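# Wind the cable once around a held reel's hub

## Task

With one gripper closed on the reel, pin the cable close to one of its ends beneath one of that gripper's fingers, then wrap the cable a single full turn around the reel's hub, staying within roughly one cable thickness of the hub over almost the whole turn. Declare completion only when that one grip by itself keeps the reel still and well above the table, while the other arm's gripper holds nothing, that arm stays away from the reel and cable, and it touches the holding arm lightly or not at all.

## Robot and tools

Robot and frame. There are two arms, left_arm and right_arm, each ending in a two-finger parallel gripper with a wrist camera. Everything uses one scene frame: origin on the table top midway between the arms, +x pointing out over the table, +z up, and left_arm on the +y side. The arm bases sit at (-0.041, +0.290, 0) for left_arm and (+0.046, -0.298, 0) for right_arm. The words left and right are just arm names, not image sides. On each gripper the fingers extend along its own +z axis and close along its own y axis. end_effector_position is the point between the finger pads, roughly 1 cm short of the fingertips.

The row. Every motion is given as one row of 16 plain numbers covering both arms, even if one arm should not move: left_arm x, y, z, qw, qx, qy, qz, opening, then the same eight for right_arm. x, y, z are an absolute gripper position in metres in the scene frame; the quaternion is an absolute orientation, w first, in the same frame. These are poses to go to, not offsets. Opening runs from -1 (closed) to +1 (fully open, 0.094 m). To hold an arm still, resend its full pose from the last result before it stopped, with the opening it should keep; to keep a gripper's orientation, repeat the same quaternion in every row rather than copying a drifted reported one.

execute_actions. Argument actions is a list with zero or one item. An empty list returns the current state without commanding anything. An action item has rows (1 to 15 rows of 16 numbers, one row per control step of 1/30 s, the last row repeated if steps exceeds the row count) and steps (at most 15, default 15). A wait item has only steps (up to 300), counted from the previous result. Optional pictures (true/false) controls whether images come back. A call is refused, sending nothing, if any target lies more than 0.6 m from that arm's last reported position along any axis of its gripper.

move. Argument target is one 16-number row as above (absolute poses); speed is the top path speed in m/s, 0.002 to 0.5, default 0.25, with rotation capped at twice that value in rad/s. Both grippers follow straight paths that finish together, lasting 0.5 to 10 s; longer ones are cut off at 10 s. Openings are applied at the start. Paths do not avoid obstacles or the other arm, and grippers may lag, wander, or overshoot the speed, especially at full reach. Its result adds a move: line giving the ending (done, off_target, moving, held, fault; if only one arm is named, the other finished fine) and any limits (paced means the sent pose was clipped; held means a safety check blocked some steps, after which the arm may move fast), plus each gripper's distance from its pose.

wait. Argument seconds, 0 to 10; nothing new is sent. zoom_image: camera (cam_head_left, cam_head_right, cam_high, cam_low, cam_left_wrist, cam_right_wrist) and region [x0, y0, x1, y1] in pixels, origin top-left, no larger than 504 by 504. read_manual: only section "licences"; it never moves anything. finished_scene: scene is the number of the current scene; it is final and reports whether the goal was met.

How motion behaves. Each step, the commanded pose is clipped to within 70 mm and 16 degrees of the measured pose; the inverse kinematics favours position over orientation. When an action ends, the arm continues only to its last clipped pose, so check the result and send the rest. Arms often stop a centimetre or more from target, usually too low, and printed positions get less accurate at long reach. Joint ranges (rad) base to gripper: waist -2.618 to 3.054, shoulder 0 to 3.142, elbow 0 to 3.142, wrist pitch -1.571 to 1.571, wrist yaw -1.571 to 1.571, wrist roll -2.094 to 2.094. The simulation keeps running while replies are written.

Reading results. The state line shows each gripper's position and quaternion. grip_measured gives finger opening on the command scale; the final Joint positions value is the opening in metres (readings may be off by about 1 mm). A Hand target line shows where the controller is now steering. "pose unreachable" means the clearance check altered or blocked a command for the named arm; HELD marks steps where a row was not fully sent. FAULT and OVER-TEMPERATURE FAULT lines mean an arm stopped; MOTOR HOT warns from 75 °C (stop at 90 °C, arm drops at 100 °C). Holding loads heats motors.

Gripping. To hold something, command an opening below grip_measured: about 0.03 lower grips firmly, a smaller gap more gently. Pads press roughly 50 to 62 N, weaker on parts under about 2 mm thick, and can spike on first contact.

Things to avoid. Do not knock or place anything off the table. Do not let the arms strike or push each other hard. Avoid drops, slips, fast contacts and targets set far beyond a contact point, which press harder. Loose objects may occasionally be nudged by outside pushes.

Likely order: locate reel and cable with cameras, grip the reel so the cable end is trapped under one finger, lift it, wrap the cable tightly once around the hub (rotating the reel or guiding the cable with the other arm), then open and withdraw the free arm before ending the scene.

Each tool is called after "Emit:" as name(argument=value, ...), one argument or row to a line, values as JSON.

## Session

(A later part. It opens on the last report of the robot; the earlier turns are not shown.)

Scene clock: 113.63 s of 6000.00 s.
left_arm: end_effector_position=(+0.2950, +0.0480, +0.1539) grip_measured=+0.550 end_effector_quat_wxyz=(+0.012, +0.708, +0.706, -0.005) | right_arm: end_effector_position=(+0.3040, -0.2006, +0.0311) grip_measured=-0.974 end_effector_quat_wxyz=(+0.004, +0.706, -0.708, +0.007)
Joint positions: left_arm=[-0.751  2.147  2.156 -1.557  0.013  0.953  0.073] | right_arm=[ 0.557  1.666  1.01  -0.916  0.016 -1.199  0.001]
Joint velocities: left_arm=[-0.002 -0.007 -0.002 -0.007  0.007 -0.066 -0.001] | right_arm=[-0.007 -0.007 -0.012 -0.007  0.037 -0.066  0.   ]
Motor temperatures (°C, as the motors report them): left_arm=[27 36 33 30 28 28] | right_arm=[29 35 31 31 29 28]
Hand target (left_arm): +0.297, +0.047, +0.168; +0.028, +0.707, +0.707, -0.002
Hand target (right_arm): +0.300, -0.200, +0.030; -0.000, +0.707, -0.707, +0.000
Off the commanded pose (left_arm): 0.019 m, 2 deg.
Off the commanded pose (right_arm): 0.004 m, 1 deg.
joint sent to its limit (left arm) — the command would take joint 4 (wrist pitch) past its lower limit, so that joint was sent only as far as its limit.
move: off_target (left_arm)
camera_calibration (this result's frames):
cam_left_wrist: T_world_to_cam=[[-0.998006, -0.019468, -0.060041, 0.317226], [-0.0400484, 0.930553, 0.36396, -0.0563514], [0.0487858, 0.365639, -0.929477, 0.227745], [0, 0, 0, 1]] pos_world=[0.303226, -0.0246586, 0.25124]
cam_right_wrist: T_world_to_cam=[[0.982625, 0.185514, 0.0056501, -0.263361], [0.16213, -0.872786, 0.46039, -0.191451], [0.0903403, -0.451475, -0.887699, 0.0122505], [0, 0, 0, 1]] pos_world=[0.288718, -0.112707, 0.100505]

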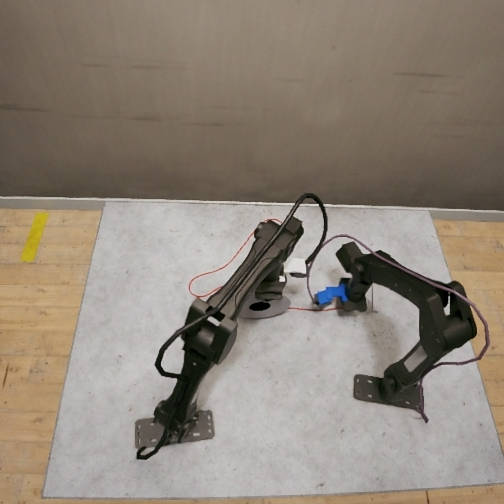

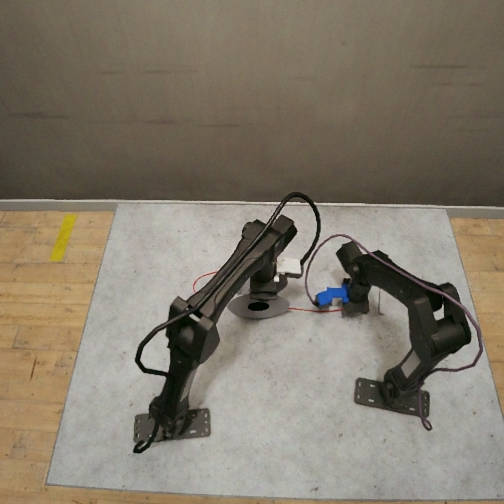

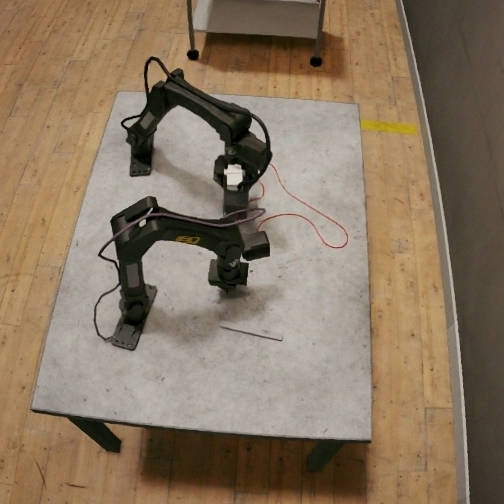

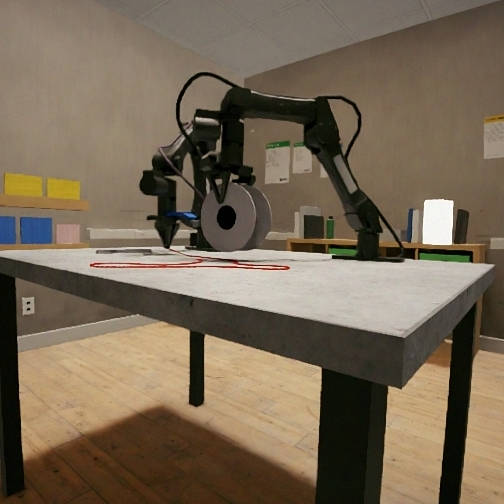

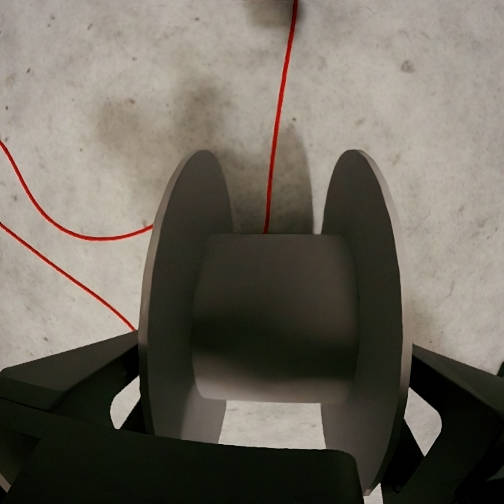

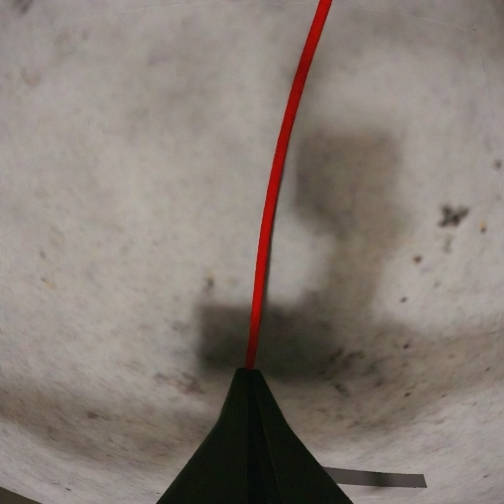

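Emit:
move(
  target=[0.315,0.045,0.128,0,0.707,0.707,0,0.45,0.30,-0.2,0.03,0,-0.707,0.707,0,-1],
  speed=0.06,
)

Emit:
move(
  target=[0.31,0.045,0.13,0,0.707,0.707,0,1,0.30,-0.2,0.03,0,-0.707,0.707,0,-1],
)

Emit:
move(
  target=[0.31,0.07,0.21,0.05,0.707,0.707,0,1,0.30,-0.2,0.03,0,-0.707,0.707,0,-1],
  speed=0.15,
)

Emit:
move(
  target=[0.33,0.25,0.17,0,0.707,0.707,0,-0.5,0.30,-0.2,0.03,0,-0.707,0.707,0,-1],
)

Scene clock: 120.27 s of 6000.00 s.
left_arm: end_effector_position=(+0.3000, +0.0455, +0.1317) grip_measured=+0.550 end_effector_quat_wxyz=(-0.012, +0.709, +0.705, -0.008) | right_arm: end_effector_position=(+0.3040, -0.2006, +0.0311) grip_measured=-0.974 end_effector_quat_wxyz=(+0.004, +0.706, -0.708, +0.007)
Joint positions: left_arm=[-0.75   2.218  2.18  -1.56   0.011  0.955  0.073] | right_arm=[ 0.557  1.666  1.01  -0.916  0.016 -1.199  0.001]
Joint velocities: left_arm=[-0.002 -0.012  0.007  0.066 -0.095 -0.022 -0.   ] | right_arm=[ 0.002 -0.007 -0.002 -0.022  0.022  0.066  0.002]
Motor temperatures (°C, as the motors report them): left_arm=[27 37 33 30 28 28] | right_arm=[29 34 31 31 29 28]
Hand target (left_arm): +0.314, +0.045, +0.128; +0.000, +0.707, +0.707, +0.000
Hand target (right_arm): +0.300, -0.200, +0.030; +0.000, +0.707, -0.707, +0.000
Off the commanded pose (left_arm): 0.015 m, 2 deg.
Off the commanded pose (right_arm): 0.004 m, 1 deg.
move: off_target (left_arm)
camera_calibration (this result's frames):
cam_left_wrist: T_world_to_cam=[[-0.999631, -0.0170784, -0.0211136, 0.316085], [-0.0240126, 0.919001, 0.393523, -0.053837], [0.0126826, 0.393885, -0.919072, 0.215934], [0, 0, 0, 1]] pos_world=[0.311937, -0.0301786, 0.226319]
cam_right_wrist: T_world_to_cam=[[0.982625, 0.185514, 0.0056501, -0.263361], [0.16213, -0.872786, 0.46039, -0.191451], [0.0903403, -0.451475, -0.887699, 0.0122505], [0, 0, 0, 1]] pos_world=[0.288718, -0.112707, 0.100505]

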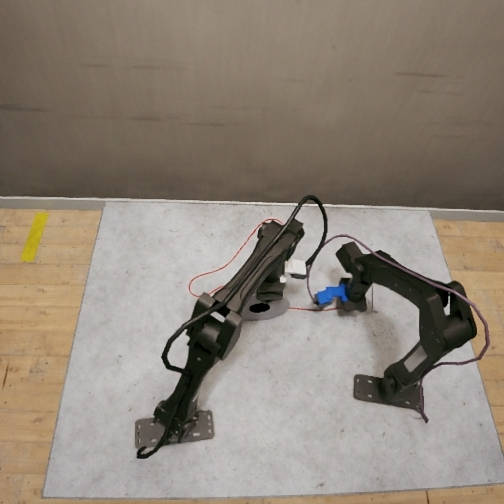

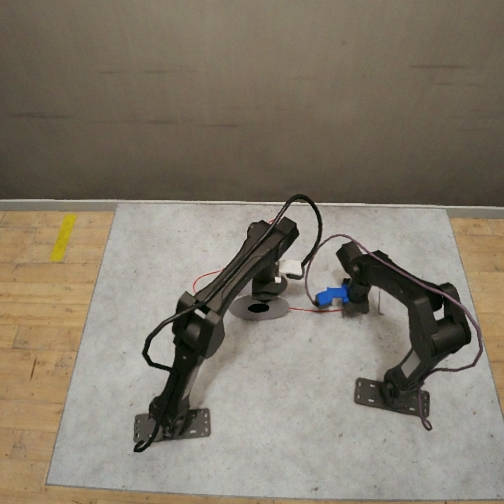

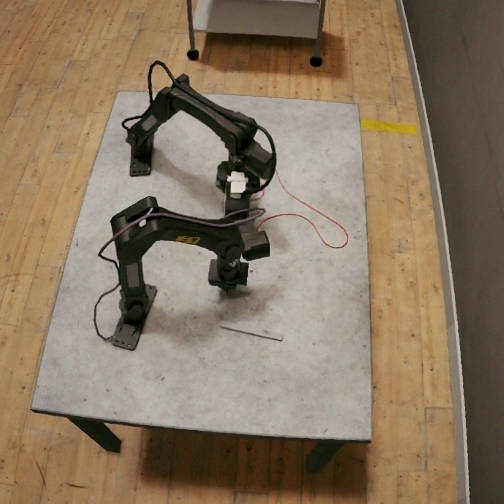

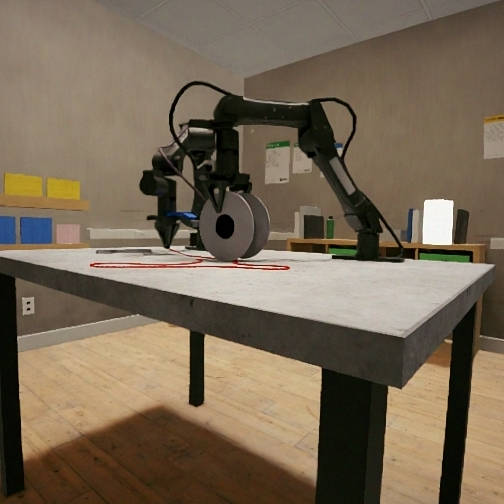

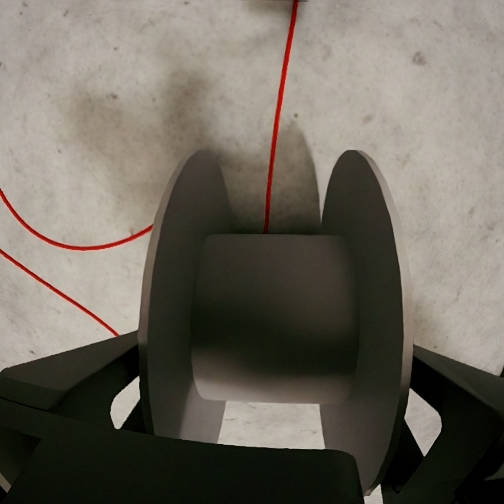

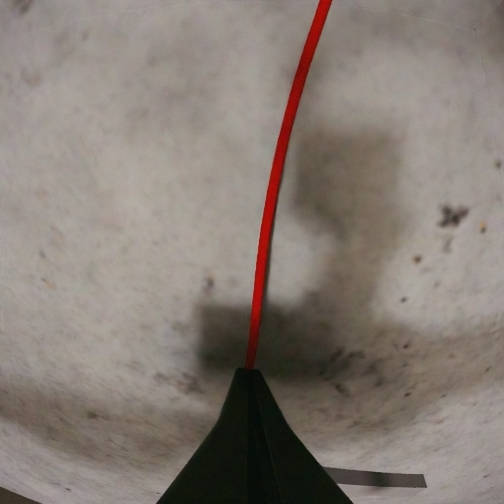

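Scene clock: 120.97 s of 6000.00 s.
left_arm: end_effector_position=(+0.3023, +0.0449, +0.1316) grip_measured=+1.000 end_effector_quat_wxyz=(-0.009, +0.709, +0.705, -0.005) | right_arm: end_effector_position=(+0.3040, -0.2006, +0.0311) grip_measured=-0.974 end_effector_quat_wxyz=(+0.004, +0.706, -0.708, +0.007)
Joint positions: left_arm=[-0.75   2.218  2.18  -1.552  0.006  0.956  0.094] | right_arm=[ 0.557  1.666  1.01  -0.916  0.016 -1.199  0.001]
Joint velocities: left_arm=[-0.007 -0.012 -0.007 -0.051 -0.037  0.081  0.   ] | right_arm=[-0.002 -0.012 -0.002 -0.037  0.022 -0.081  0.001]
Motor temperatures (°C, as the motors report them): left_arm=[27 37 33 30 28 28] | right_arm=[29 34 31 31 29 28]
Hand target (left_arm): +0.310, +0.045, +0.130; +0.000, +0.707, +0.707, -0.000
Hand target (right_arm): +0.300, -0.200, +0.030; +0.000, +0.707, -0.707, +0.000
Off the commanded pose (left_arm): 0.008 m, 1 deg.
Off the commanded pose (right_arm): 0.004 m, 1 deg.
move: done
camera_calibration (this result's frames):
cam_left_wrist: T_world_to_cam=[[-0.999378, -0.016612, -0.0311099, 0.319579], [-0.0274945, 0.919435, 0.392279, -0.0520586], [0.022087, 0.392891, -0.91932, 0.2133], [0, 0, 0, 1]] pos_world=[0.313238, -0.0306304, 0.226455]
cam_right_wrist: T_world_to_cam=[[0.982625, 0.185514, 0.0056501, -0.263361], [0.16213, -0.872786, 0.46039, -0.191451], [0.0903403, -0.451475, -0.887699, 0.0122505], [0, 0, 0, 1]] pos_world=[0.288718, -0.112707, 0.100505]

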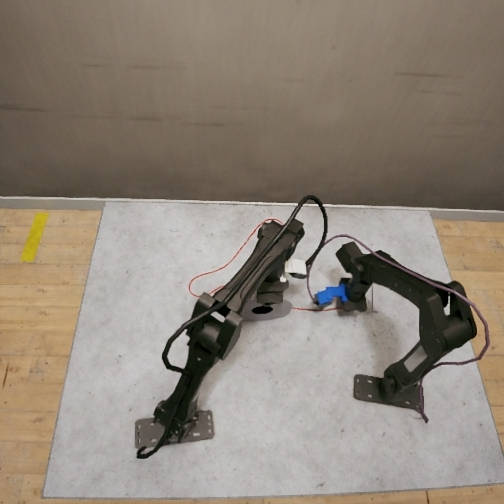

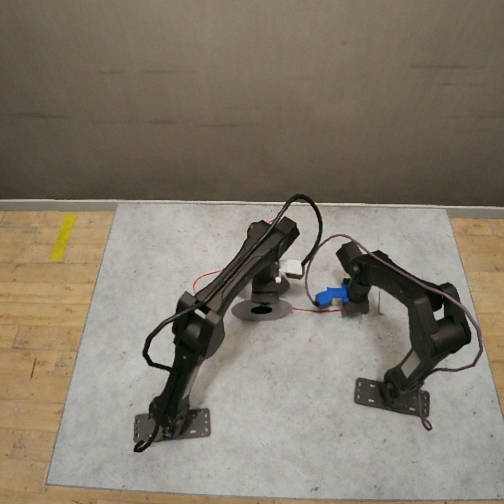

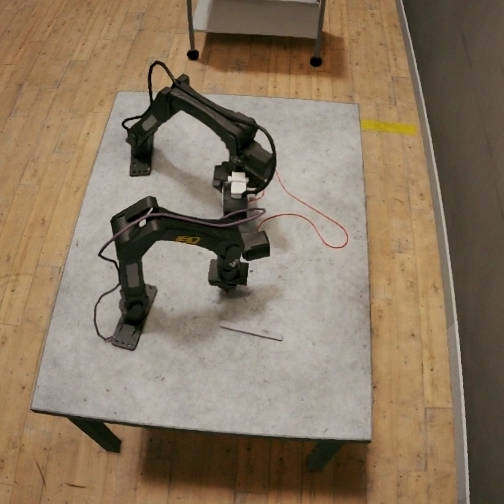

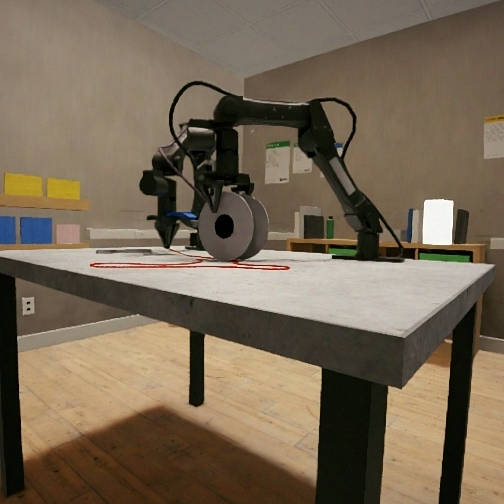

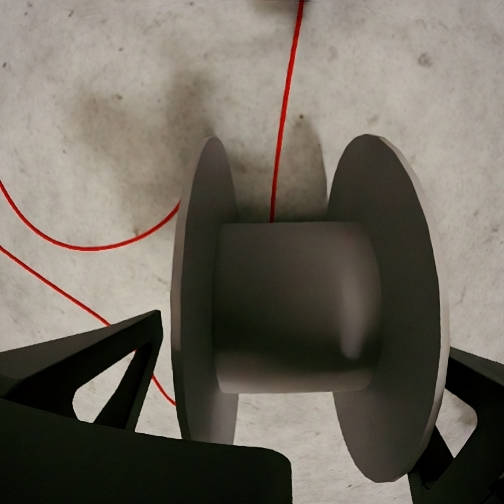

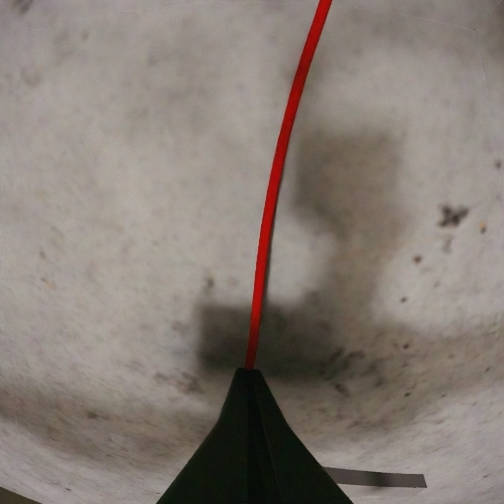

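Scene clock: 121.90 s of 6000.00 s.
left_arm: end_effector_position=(+0.3087, +0.0699, +0.1971) grip_measured=+1.000 end_effector_quat_wxyz=(+0.067, +0.706, +0.705, +0.009) | right_arm: end_effector_position=(+0.3040, -0.2006, +0.0311) grip_measured=-0.974 end_effector_quat_wxyz=(+0.004, +0.706, -0.708, +0.007)
Joint positions: left_arm=[-0.689  2.063  2.197 -1.57   0.013  1.011  0.094] | right_arm=[ 0.557  1.666  1.01  -0.916  0.016 -1.199  0.001]
Joint velocities: left_arm=[-0.002  0.007  0.002 -0.037  0.007 -0.022  0.   ] | right_arm=[ 0.007 -0.002  0.002 -0.066  0.022 -0.037 -0.   ]
Motor temperatures (°C, as the motors report them): left_arm=[27 37 33 30 28 28] | right_arm=[29 34 31 31 29 28]
Hand target (left_arm): +0.310, +0.070, +0.210; +0.085, +0.705, +0.704, +0.008
Hand target (right_arm): +0.300, -0.200, +0.030; +0.000, +0.707, -0.707, +0.000
Off the commanded pose (left_arm): 0.013 m, 2 deg.
Off the commanded pose (right_arm): 0.004 m, 1 deg.
joint sent to its limit (left arm) — the command would take joint 4 (wrist pitch) past its lower limit, so that joint was sent only as far as its limit.
move: off_target (left_arm)
camera_calibration (this result's frames):
cam_left_wrist: T_world_to_cam=[[-0.987588, -0.0296484, -0.154242, 0.349958], [-0.075892, 0.949854, 0.303345, -0.070166], [0.137513, 0.311286, -0.940314, 0.23773], [0, 0, 0, 1]] pos_world=[0.307598, 0.00302103, 0.298804]
cam_right_wrist: T_world_to_cam=[[0.982625, 0.185514, 0.0056501, -0.263361], [0.16213, -0.872786, 0.46039, -0.191451], [0.0903403, -0.451475, -0.887699, 0.0122505], [0, 0, 0, 1]] pos_world=[0.288718, -0.112707, 0.100505]

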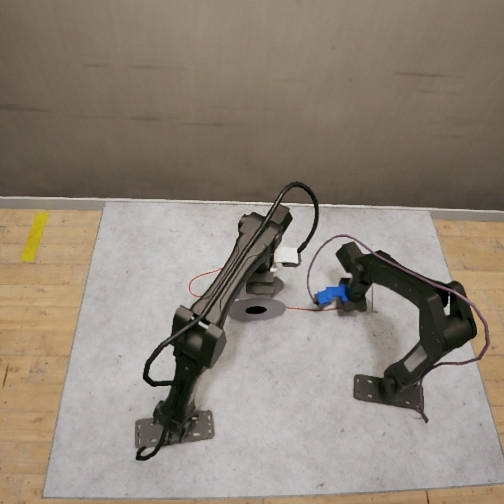

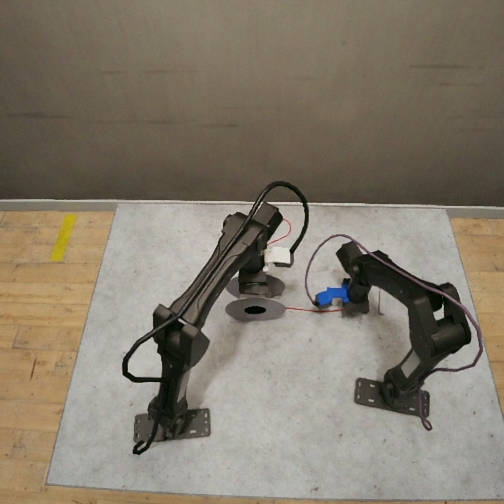

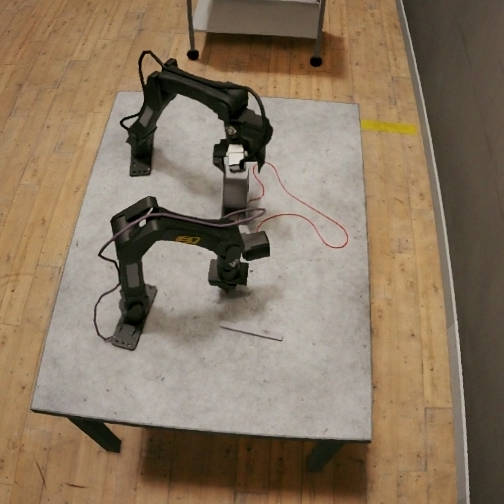

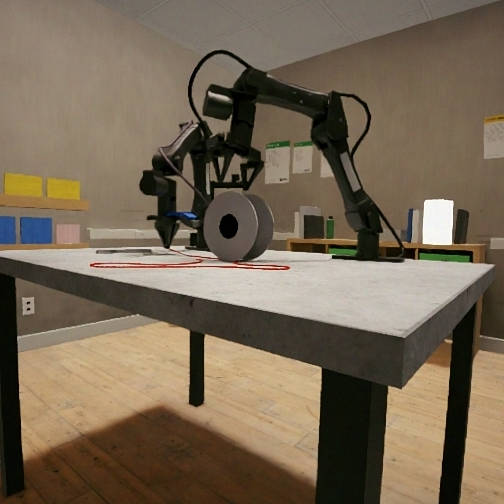

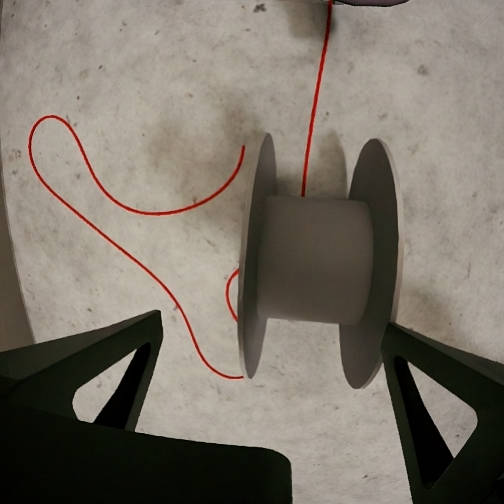

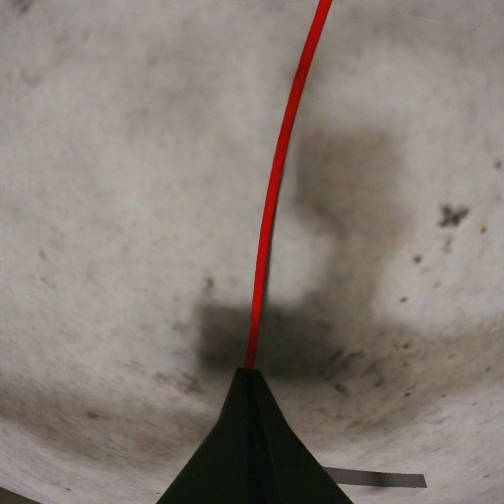

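Scene clock: 123.23 s of 6000.00 s.
left_arm: end_effector_position=(+0.3386, +0.2519, +0.1708) grip_measured=-0.497 end_effector_quat_wxyz=(+0.006, +0.702, +0.712, +0.006) | right_arm: end_effector_position=(+0.3040, -0.2006, +0.0311) grip_measured=-0.974 end_effector_quat_wxyz=(+0.004, +0.706, -0.708, +0.007)
Joint positions: left_arm=[-0.234  2.012  2.02  -1.562 -0.002  1.452  0.024] | right_arm=[ 0.557  1.666  1.01  -0.916  0.016 -1.199  0.001]
Joint velocities: left_arm=[-0.002  0.017 -0.017 -0.022 -0.066  0.022 -0.001] | right_arm=[-0.002 -0.017  0.007 -0.007 -0.037 -0.037 -0.   ]
Motor temperatures (°C, as the motors report them): left_arm=[27 37 33 30 28 28] | right_arm=[29 34 31 31 29 28]
Hand target (left_arm): +0.334, +0.250, +0.170; +0.003, +0.707, +0.708, +0.001
Hand target (right_arm): +0.300, -0.200, +0.030; +0.000, +0.707, -0.707, +0.000
Off the commanded pose (left_arm): 0.009 m, 1 deg.
Off the commanded pose (right_arm): 0.004 m, 1 deg.
move: done
camera_calibration (this result's frames):
cam_left_wrist: T_world_to_cam=[[-0.997139, -0.0365611, -0.0661589, 0.37083], [-0.0593805, 0.920456, 0.386308, -0.24523], [0.0467725, 0.389131, -0.919994, 0.159896], [0, 0, 0, 1]] pos_world=[0.347729, 0.17706, 0.266372]
cam_right_wrist: T_world_to_cam=[[0.982625, 0.185514, 0.0056501, -0.263361], [0.16213, -0.872786, 0.46039, -0.191451], [0.0903403, -0.451475, -0.887699, 0.0122505], [0, 0, 0, 1]] pos_world=[0.288718, -0.112707, 0.100505]

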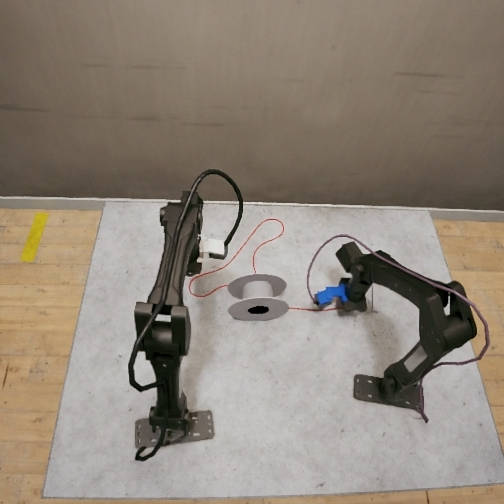

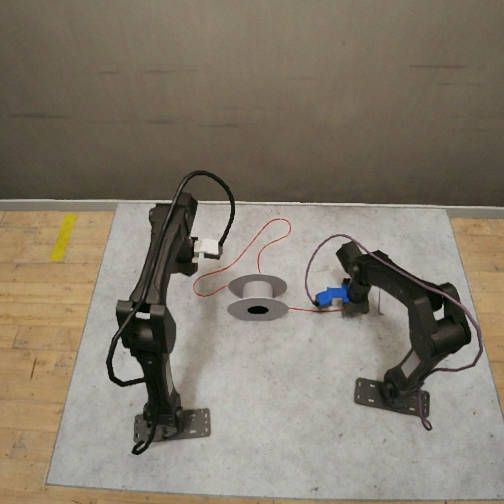

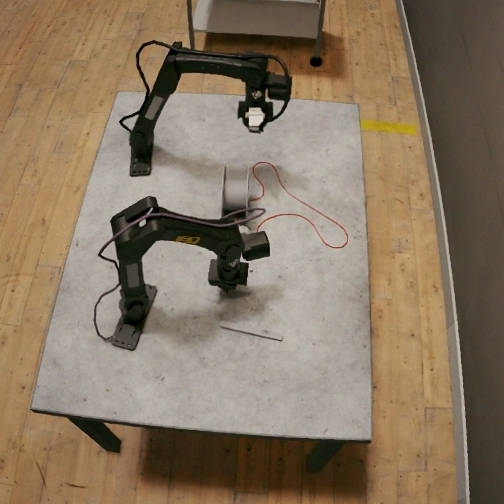

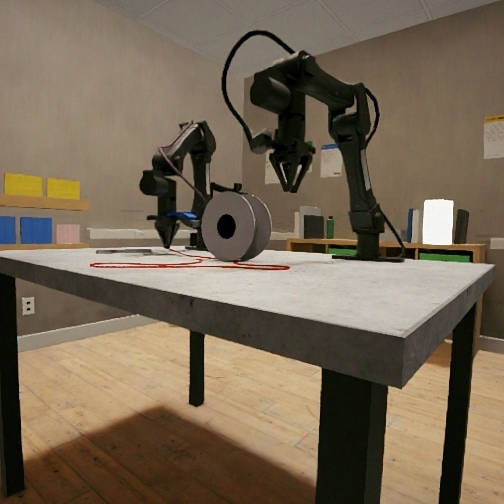

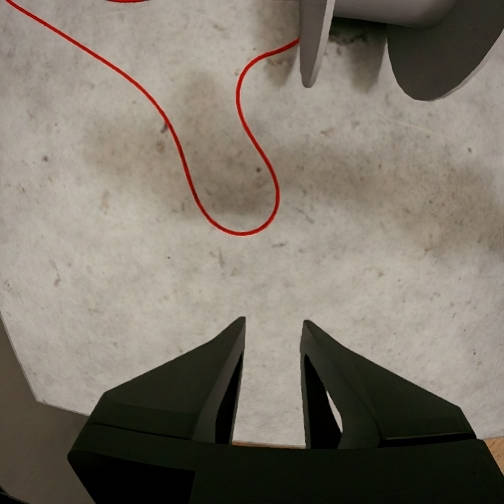

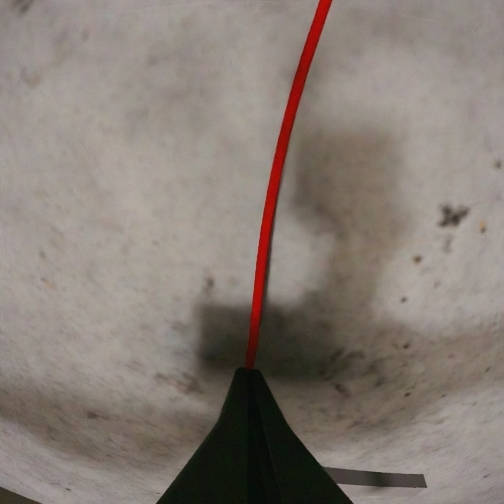

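Emit:
move(
  target=[0.417,0.212,0.04,0,0.707,0.707,0,-0.5,0.30,-0.2,0.03,0,-0.707,0.707,0,-1],
)

Scene clock: 132.40 s of 6000.00 s.
left_arm: end_effector_position=(+0.4055, +0.2163, +0.0289) grip_measured=-0.497 end_effector_quat_wxyz=(-0.020, +0.706, +0.708, -0.012) | right_arm: end_effector_position=(+0.3040, -0.2006, +0.0311) grip_measured=-0.974 end_effector_quat_wxyz=(+0.004, +0.706, -0.708, +0.007)
Joint positions: left_arm=[-0.297  2.388  2.061 -1.289 -0.003  1.402  0.024] | right_arm=[ 0.557  1.666  1.01  -0.916  0.016 -1.199  0.001]
Joint velocities: left_arm=[-0.002  0.002  0.002 -0.051 -0.095  0.066  0.   ] | right_arm=[ 0.007  0.012  0.002 -0.095 -0.022  0.051  0.001]
Motor temperatures (°C, as the motors report them): left_arm=[27 38 33 30 28 28] | right_arm=[29 34 30 31 29 28]
Hand target (left_arm): +0.415, +0.211, +0.040; -0.000, +0.707, +0.707, -0.000
Hand target (right_arm): +0.300, -0.200, +0.030; +0.000, +0.707, -0.707, +0.000
Off the commanded pose (left_arm): 0.017 m, 3 deg.
Off the commanded pose (right_arm): 0.004 m, 1 deg.
After step 180, 1.93 s passed at rest.
move: off_target (left_arm)
camera_calibration (this result's frames):
cam_left_wrist: T_world_to_cam=[[-0.999717, -0.0232853, -0.00482773, 0.423197], [-0.0232847, 0.917251, 0.397628, -0.167907], [-0.00483067, 0.397628, -0.917534, 0.059122], [0, 0, 0, 1]] pos_world=[0.419453, 0.140359, 0.123054]
cam_right_wrist: T_world_to_cam=[[0.982625, 0.185514, 0.0056501, -0.263361], [0.16213, -0.872786, 0.46039, -0.191451], [0.0903403, -0.451475, -0.887699, 0.0122505], [0, 0, 0, 1]] pos_world=[0.288718, -0.112707, 0.100505]

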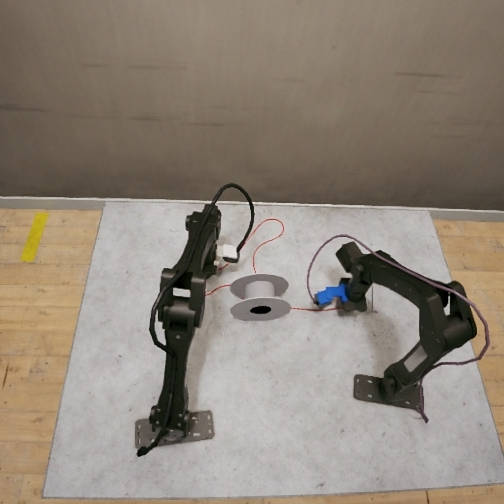

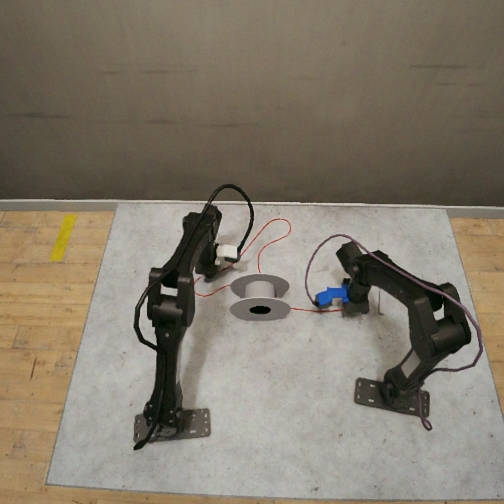

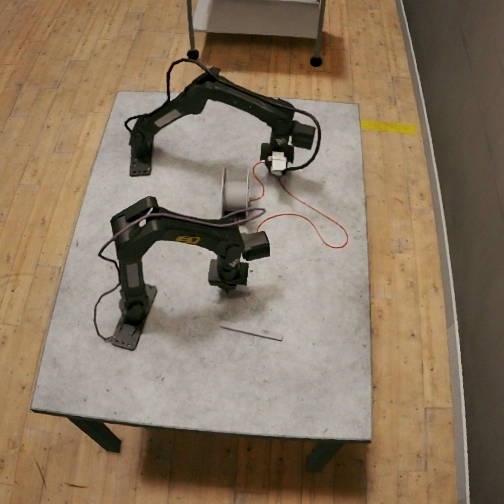

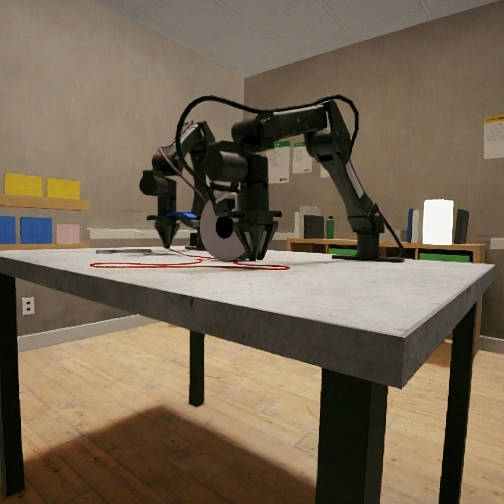

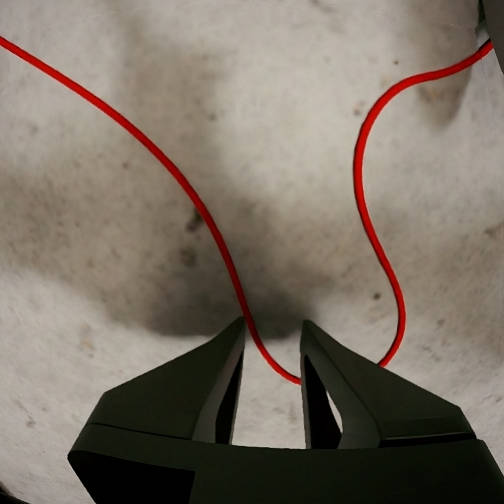

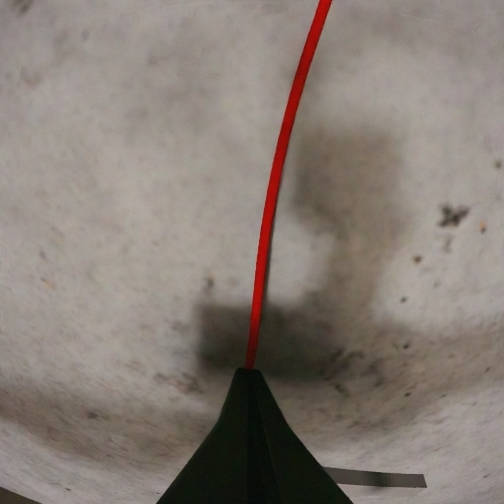

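Emit:
move(
  target=[0.452,0.164,0.045,0,0.446,0.895,0,-0.4,0.30,-0.2,0.03,0,-0.707,0.707,0,-1],
  speed=0.15,
)

Emit:
move(
  target=[0.452,0.164,0.012,0,0.446,0.895,0,-0.4,0.30,-0.2,0.03,0,-0.707,0.707,0,-1],
  speed=0.08,
)

Scene clock: 139.20 s of 6000.00 s.
left_arm: end_effector_position=(+0.4494, +0.1685, +0.0407) grip_measured=-0.403 end_effector_quat_wxyz=(+0.001, +0.445, +0.895, +0.002) | right_arm: end_effector_position=(+0.3040, -0.2006, +0.0311) grip_measured=-0.974 end_effector_quat_wxyz=(+0.004, +0.706, -0.708, +0.007)
Joint positions: left_arm=[-0.376  2.702  2.694 -1.56  -0.003  0.678  0.028] | right_arm=[ 0.557  1.666  1.01  -0.916  0.016 -1.199  0.001]
Joint velocities: left_arm=[-0.007  0.002 -0.022 -0.081  0.022  0.007  0.001] | right_arm=[-0.007 -0.002 -0.017  0.037 -0.022  0.037  0.   ]
Motor temperatures (°C, as the motors report them): left_arm=[27 39 33 30 28 28] | right_arm=[29 34 30 31 29 28]
Hand target (left_arm): +0.450, +0.163, +0.044; +0.005, +0.446, +0.895, +0.001
Hand target (right_arm): +0.300, -0.200, +0.030; +0.000, +0.707, -0.707, +0.000
Off the commanded pose (left_arm): 0.007 m, 0 deg.
Off the commanded pose (right_arm): 0.004 m, 1 deg.
joint sent to its limit (left arm) — the command would take joint 4 (wrist pitch) past its lower limit, so that joint was sent only as far as its limit.
move: done
camera_calibration (this result's frames):
cam_left_wrist: T_world_to_cam=[[-0.783214, -0.61943, -0.0536842, 0.47118], [-0.588386, 0.71051, 0.385976, 0.161527], [-0.200942, 0.333889, -0.920945, 0.188153], [0, 0, 0, 1]] pos_world=[0.501883, 0.114274, 0.136227]
cam_right_wrist: T_world_to_cam=[[0.982625, 0.185514, 0.0056501, -0.263361], [0.16213, -0.872786, 0.46039, -0.191451], [0.0903403, -0.451475, -0.887699, 0.0122505], [0, 0, 0, 1]] pos_world=[0.288718, -0.112707, 0.100505]

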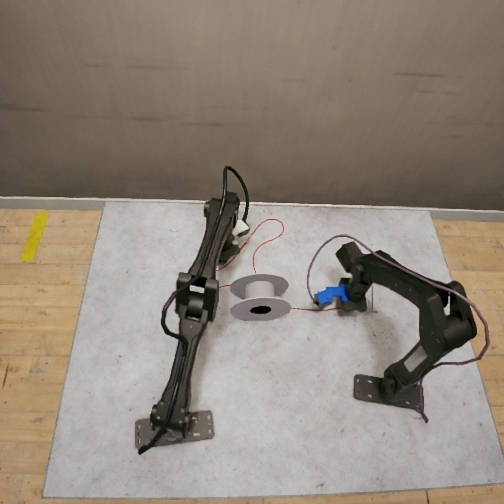

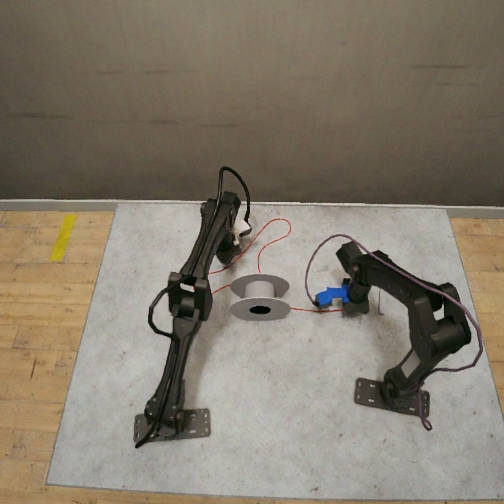

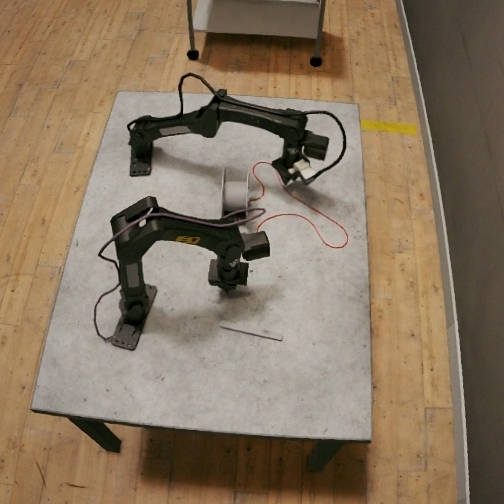

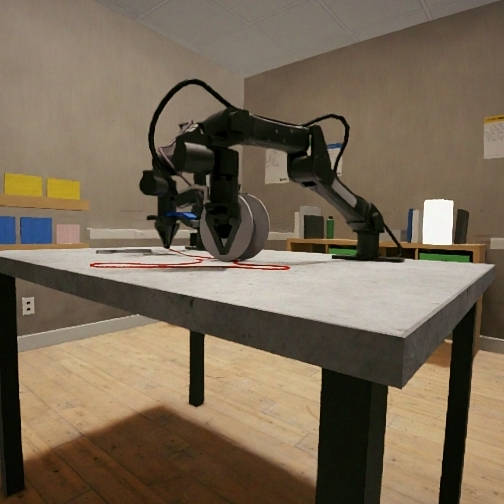

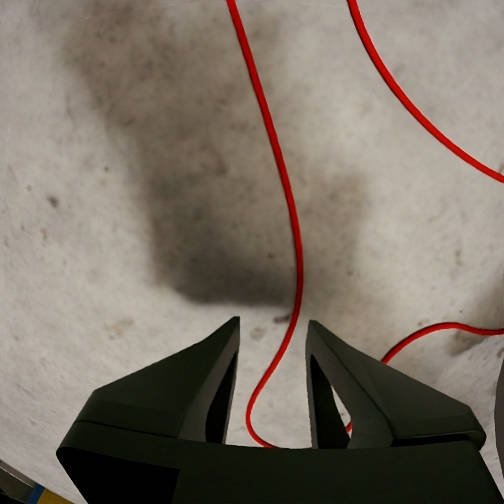

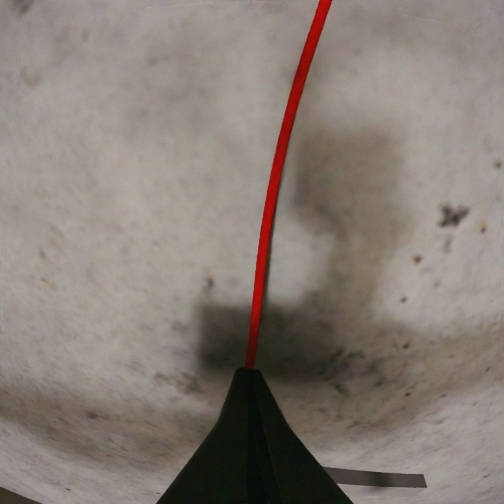

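Scene clock: 140.17 s of 6000.00 s.
left_arm: end_effector_position=(+0.4528, +0.1677, +0.0138) grip_measured=-0.403 end_effector_quat_wxyz=(-0.001, +0.445, +0.895, +0.001) | right_arm: end_effector_position=(+0.3040, -0.2006, +0.0311) grip_measured=-0.974 end_effector_quat_wxyz=(+0.004, +0.706, -0.708, +0.007)
Joint positions: left_arm=[-0.376  2.702  2.585 -1.457 -0.003  0.677  0.028] | right_arm=[ 0.557  1.666  1.01  -0.916  0.016 -1.199  0.001]
Joint velocities: left_arm=[ 0.002 -0.012  0.002 -0.007  0.022 -0.007 -0.   ] | right_arm=[-0.002  0.007 -0.017  0.037  0.022 -0.066  0.001]
Motor temperatures (°C, as the motors report them): left_arm=[27 39 33 30 28 28] | right_arm=[29 34 30 31 29 28]
Hand target (left_arm): +0.452, +0.164, +0.012; -0.001, +0.446, +0.895, -0.000
Hand target (right_arm): +0.300, -0.200, +0.030; +0.000, +0.707, -0.707, +0.000
Off the commanded pose (left_arm): 0.004 m, 0 deg.
Off the commanded pose (right_arm): 0.004 m, 1 deg.
move: done
camera_calibration (this result's frames):
cam_left_wrist: T_world_to_cam=[[-0.783248, -0.619661, -0.0504327, 0.471885], [-0.586647, 0.709782, 0.389942, 0.173796], [-0.205835, 0.335007, -0.919457, 0.166375], [0, 0, 0, 1]] pos_world=[0.505805, 0.113315, 0.109003]
cam_right_wrist: T_world_to_cam=[[0.982625, 0.185514, 0.0056501, -0.263361], [0.16213, -0.872786, 0.46039, -0.191451], [0.0903403, -0.451475, -0.887699, 0.0122505], [0, 0, 0, 1]] pos_world=[0.288718, -0.112707, 0.100505]

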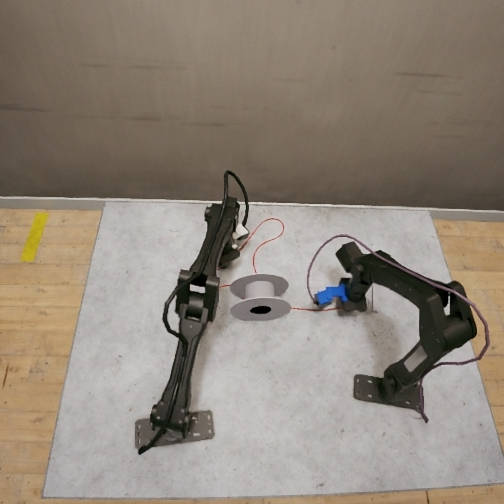

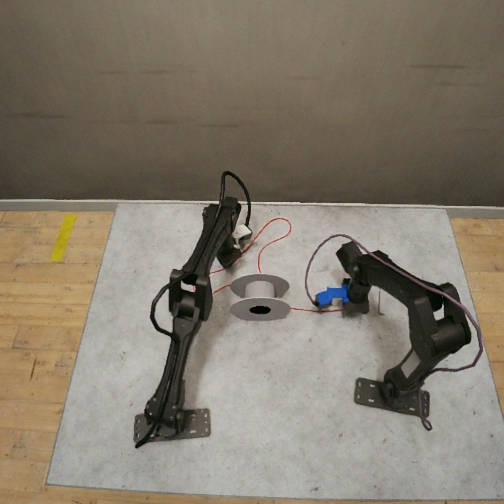

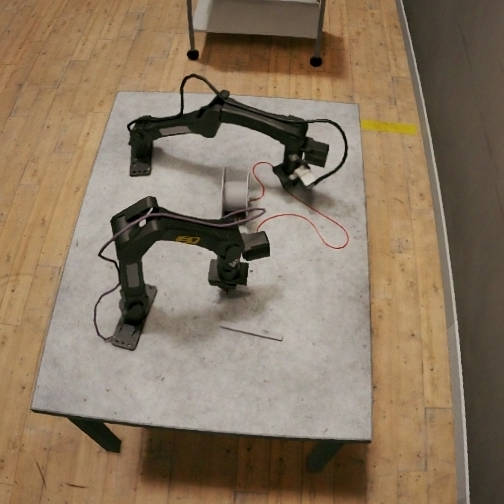

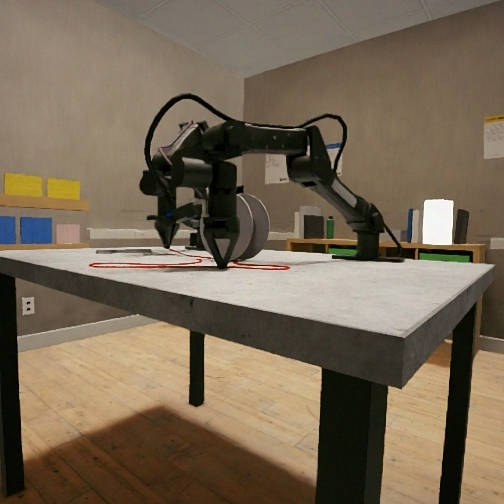

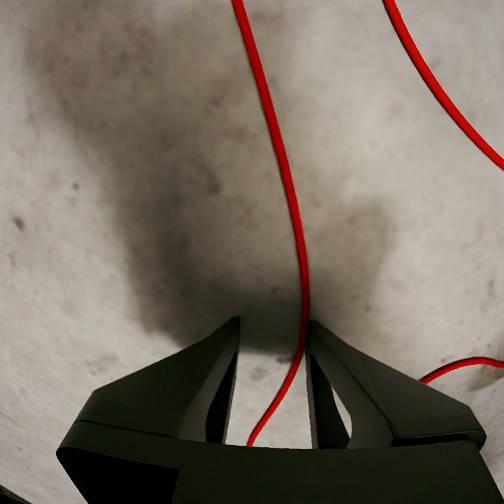

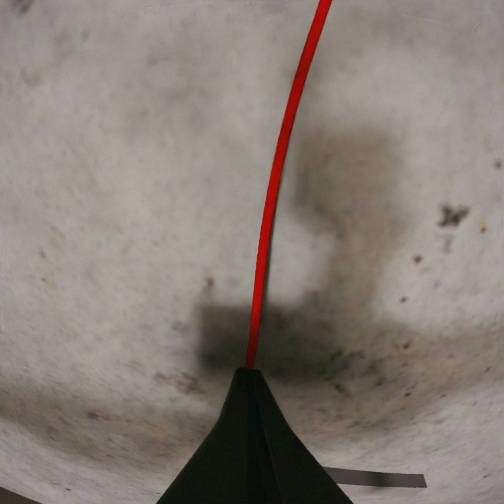

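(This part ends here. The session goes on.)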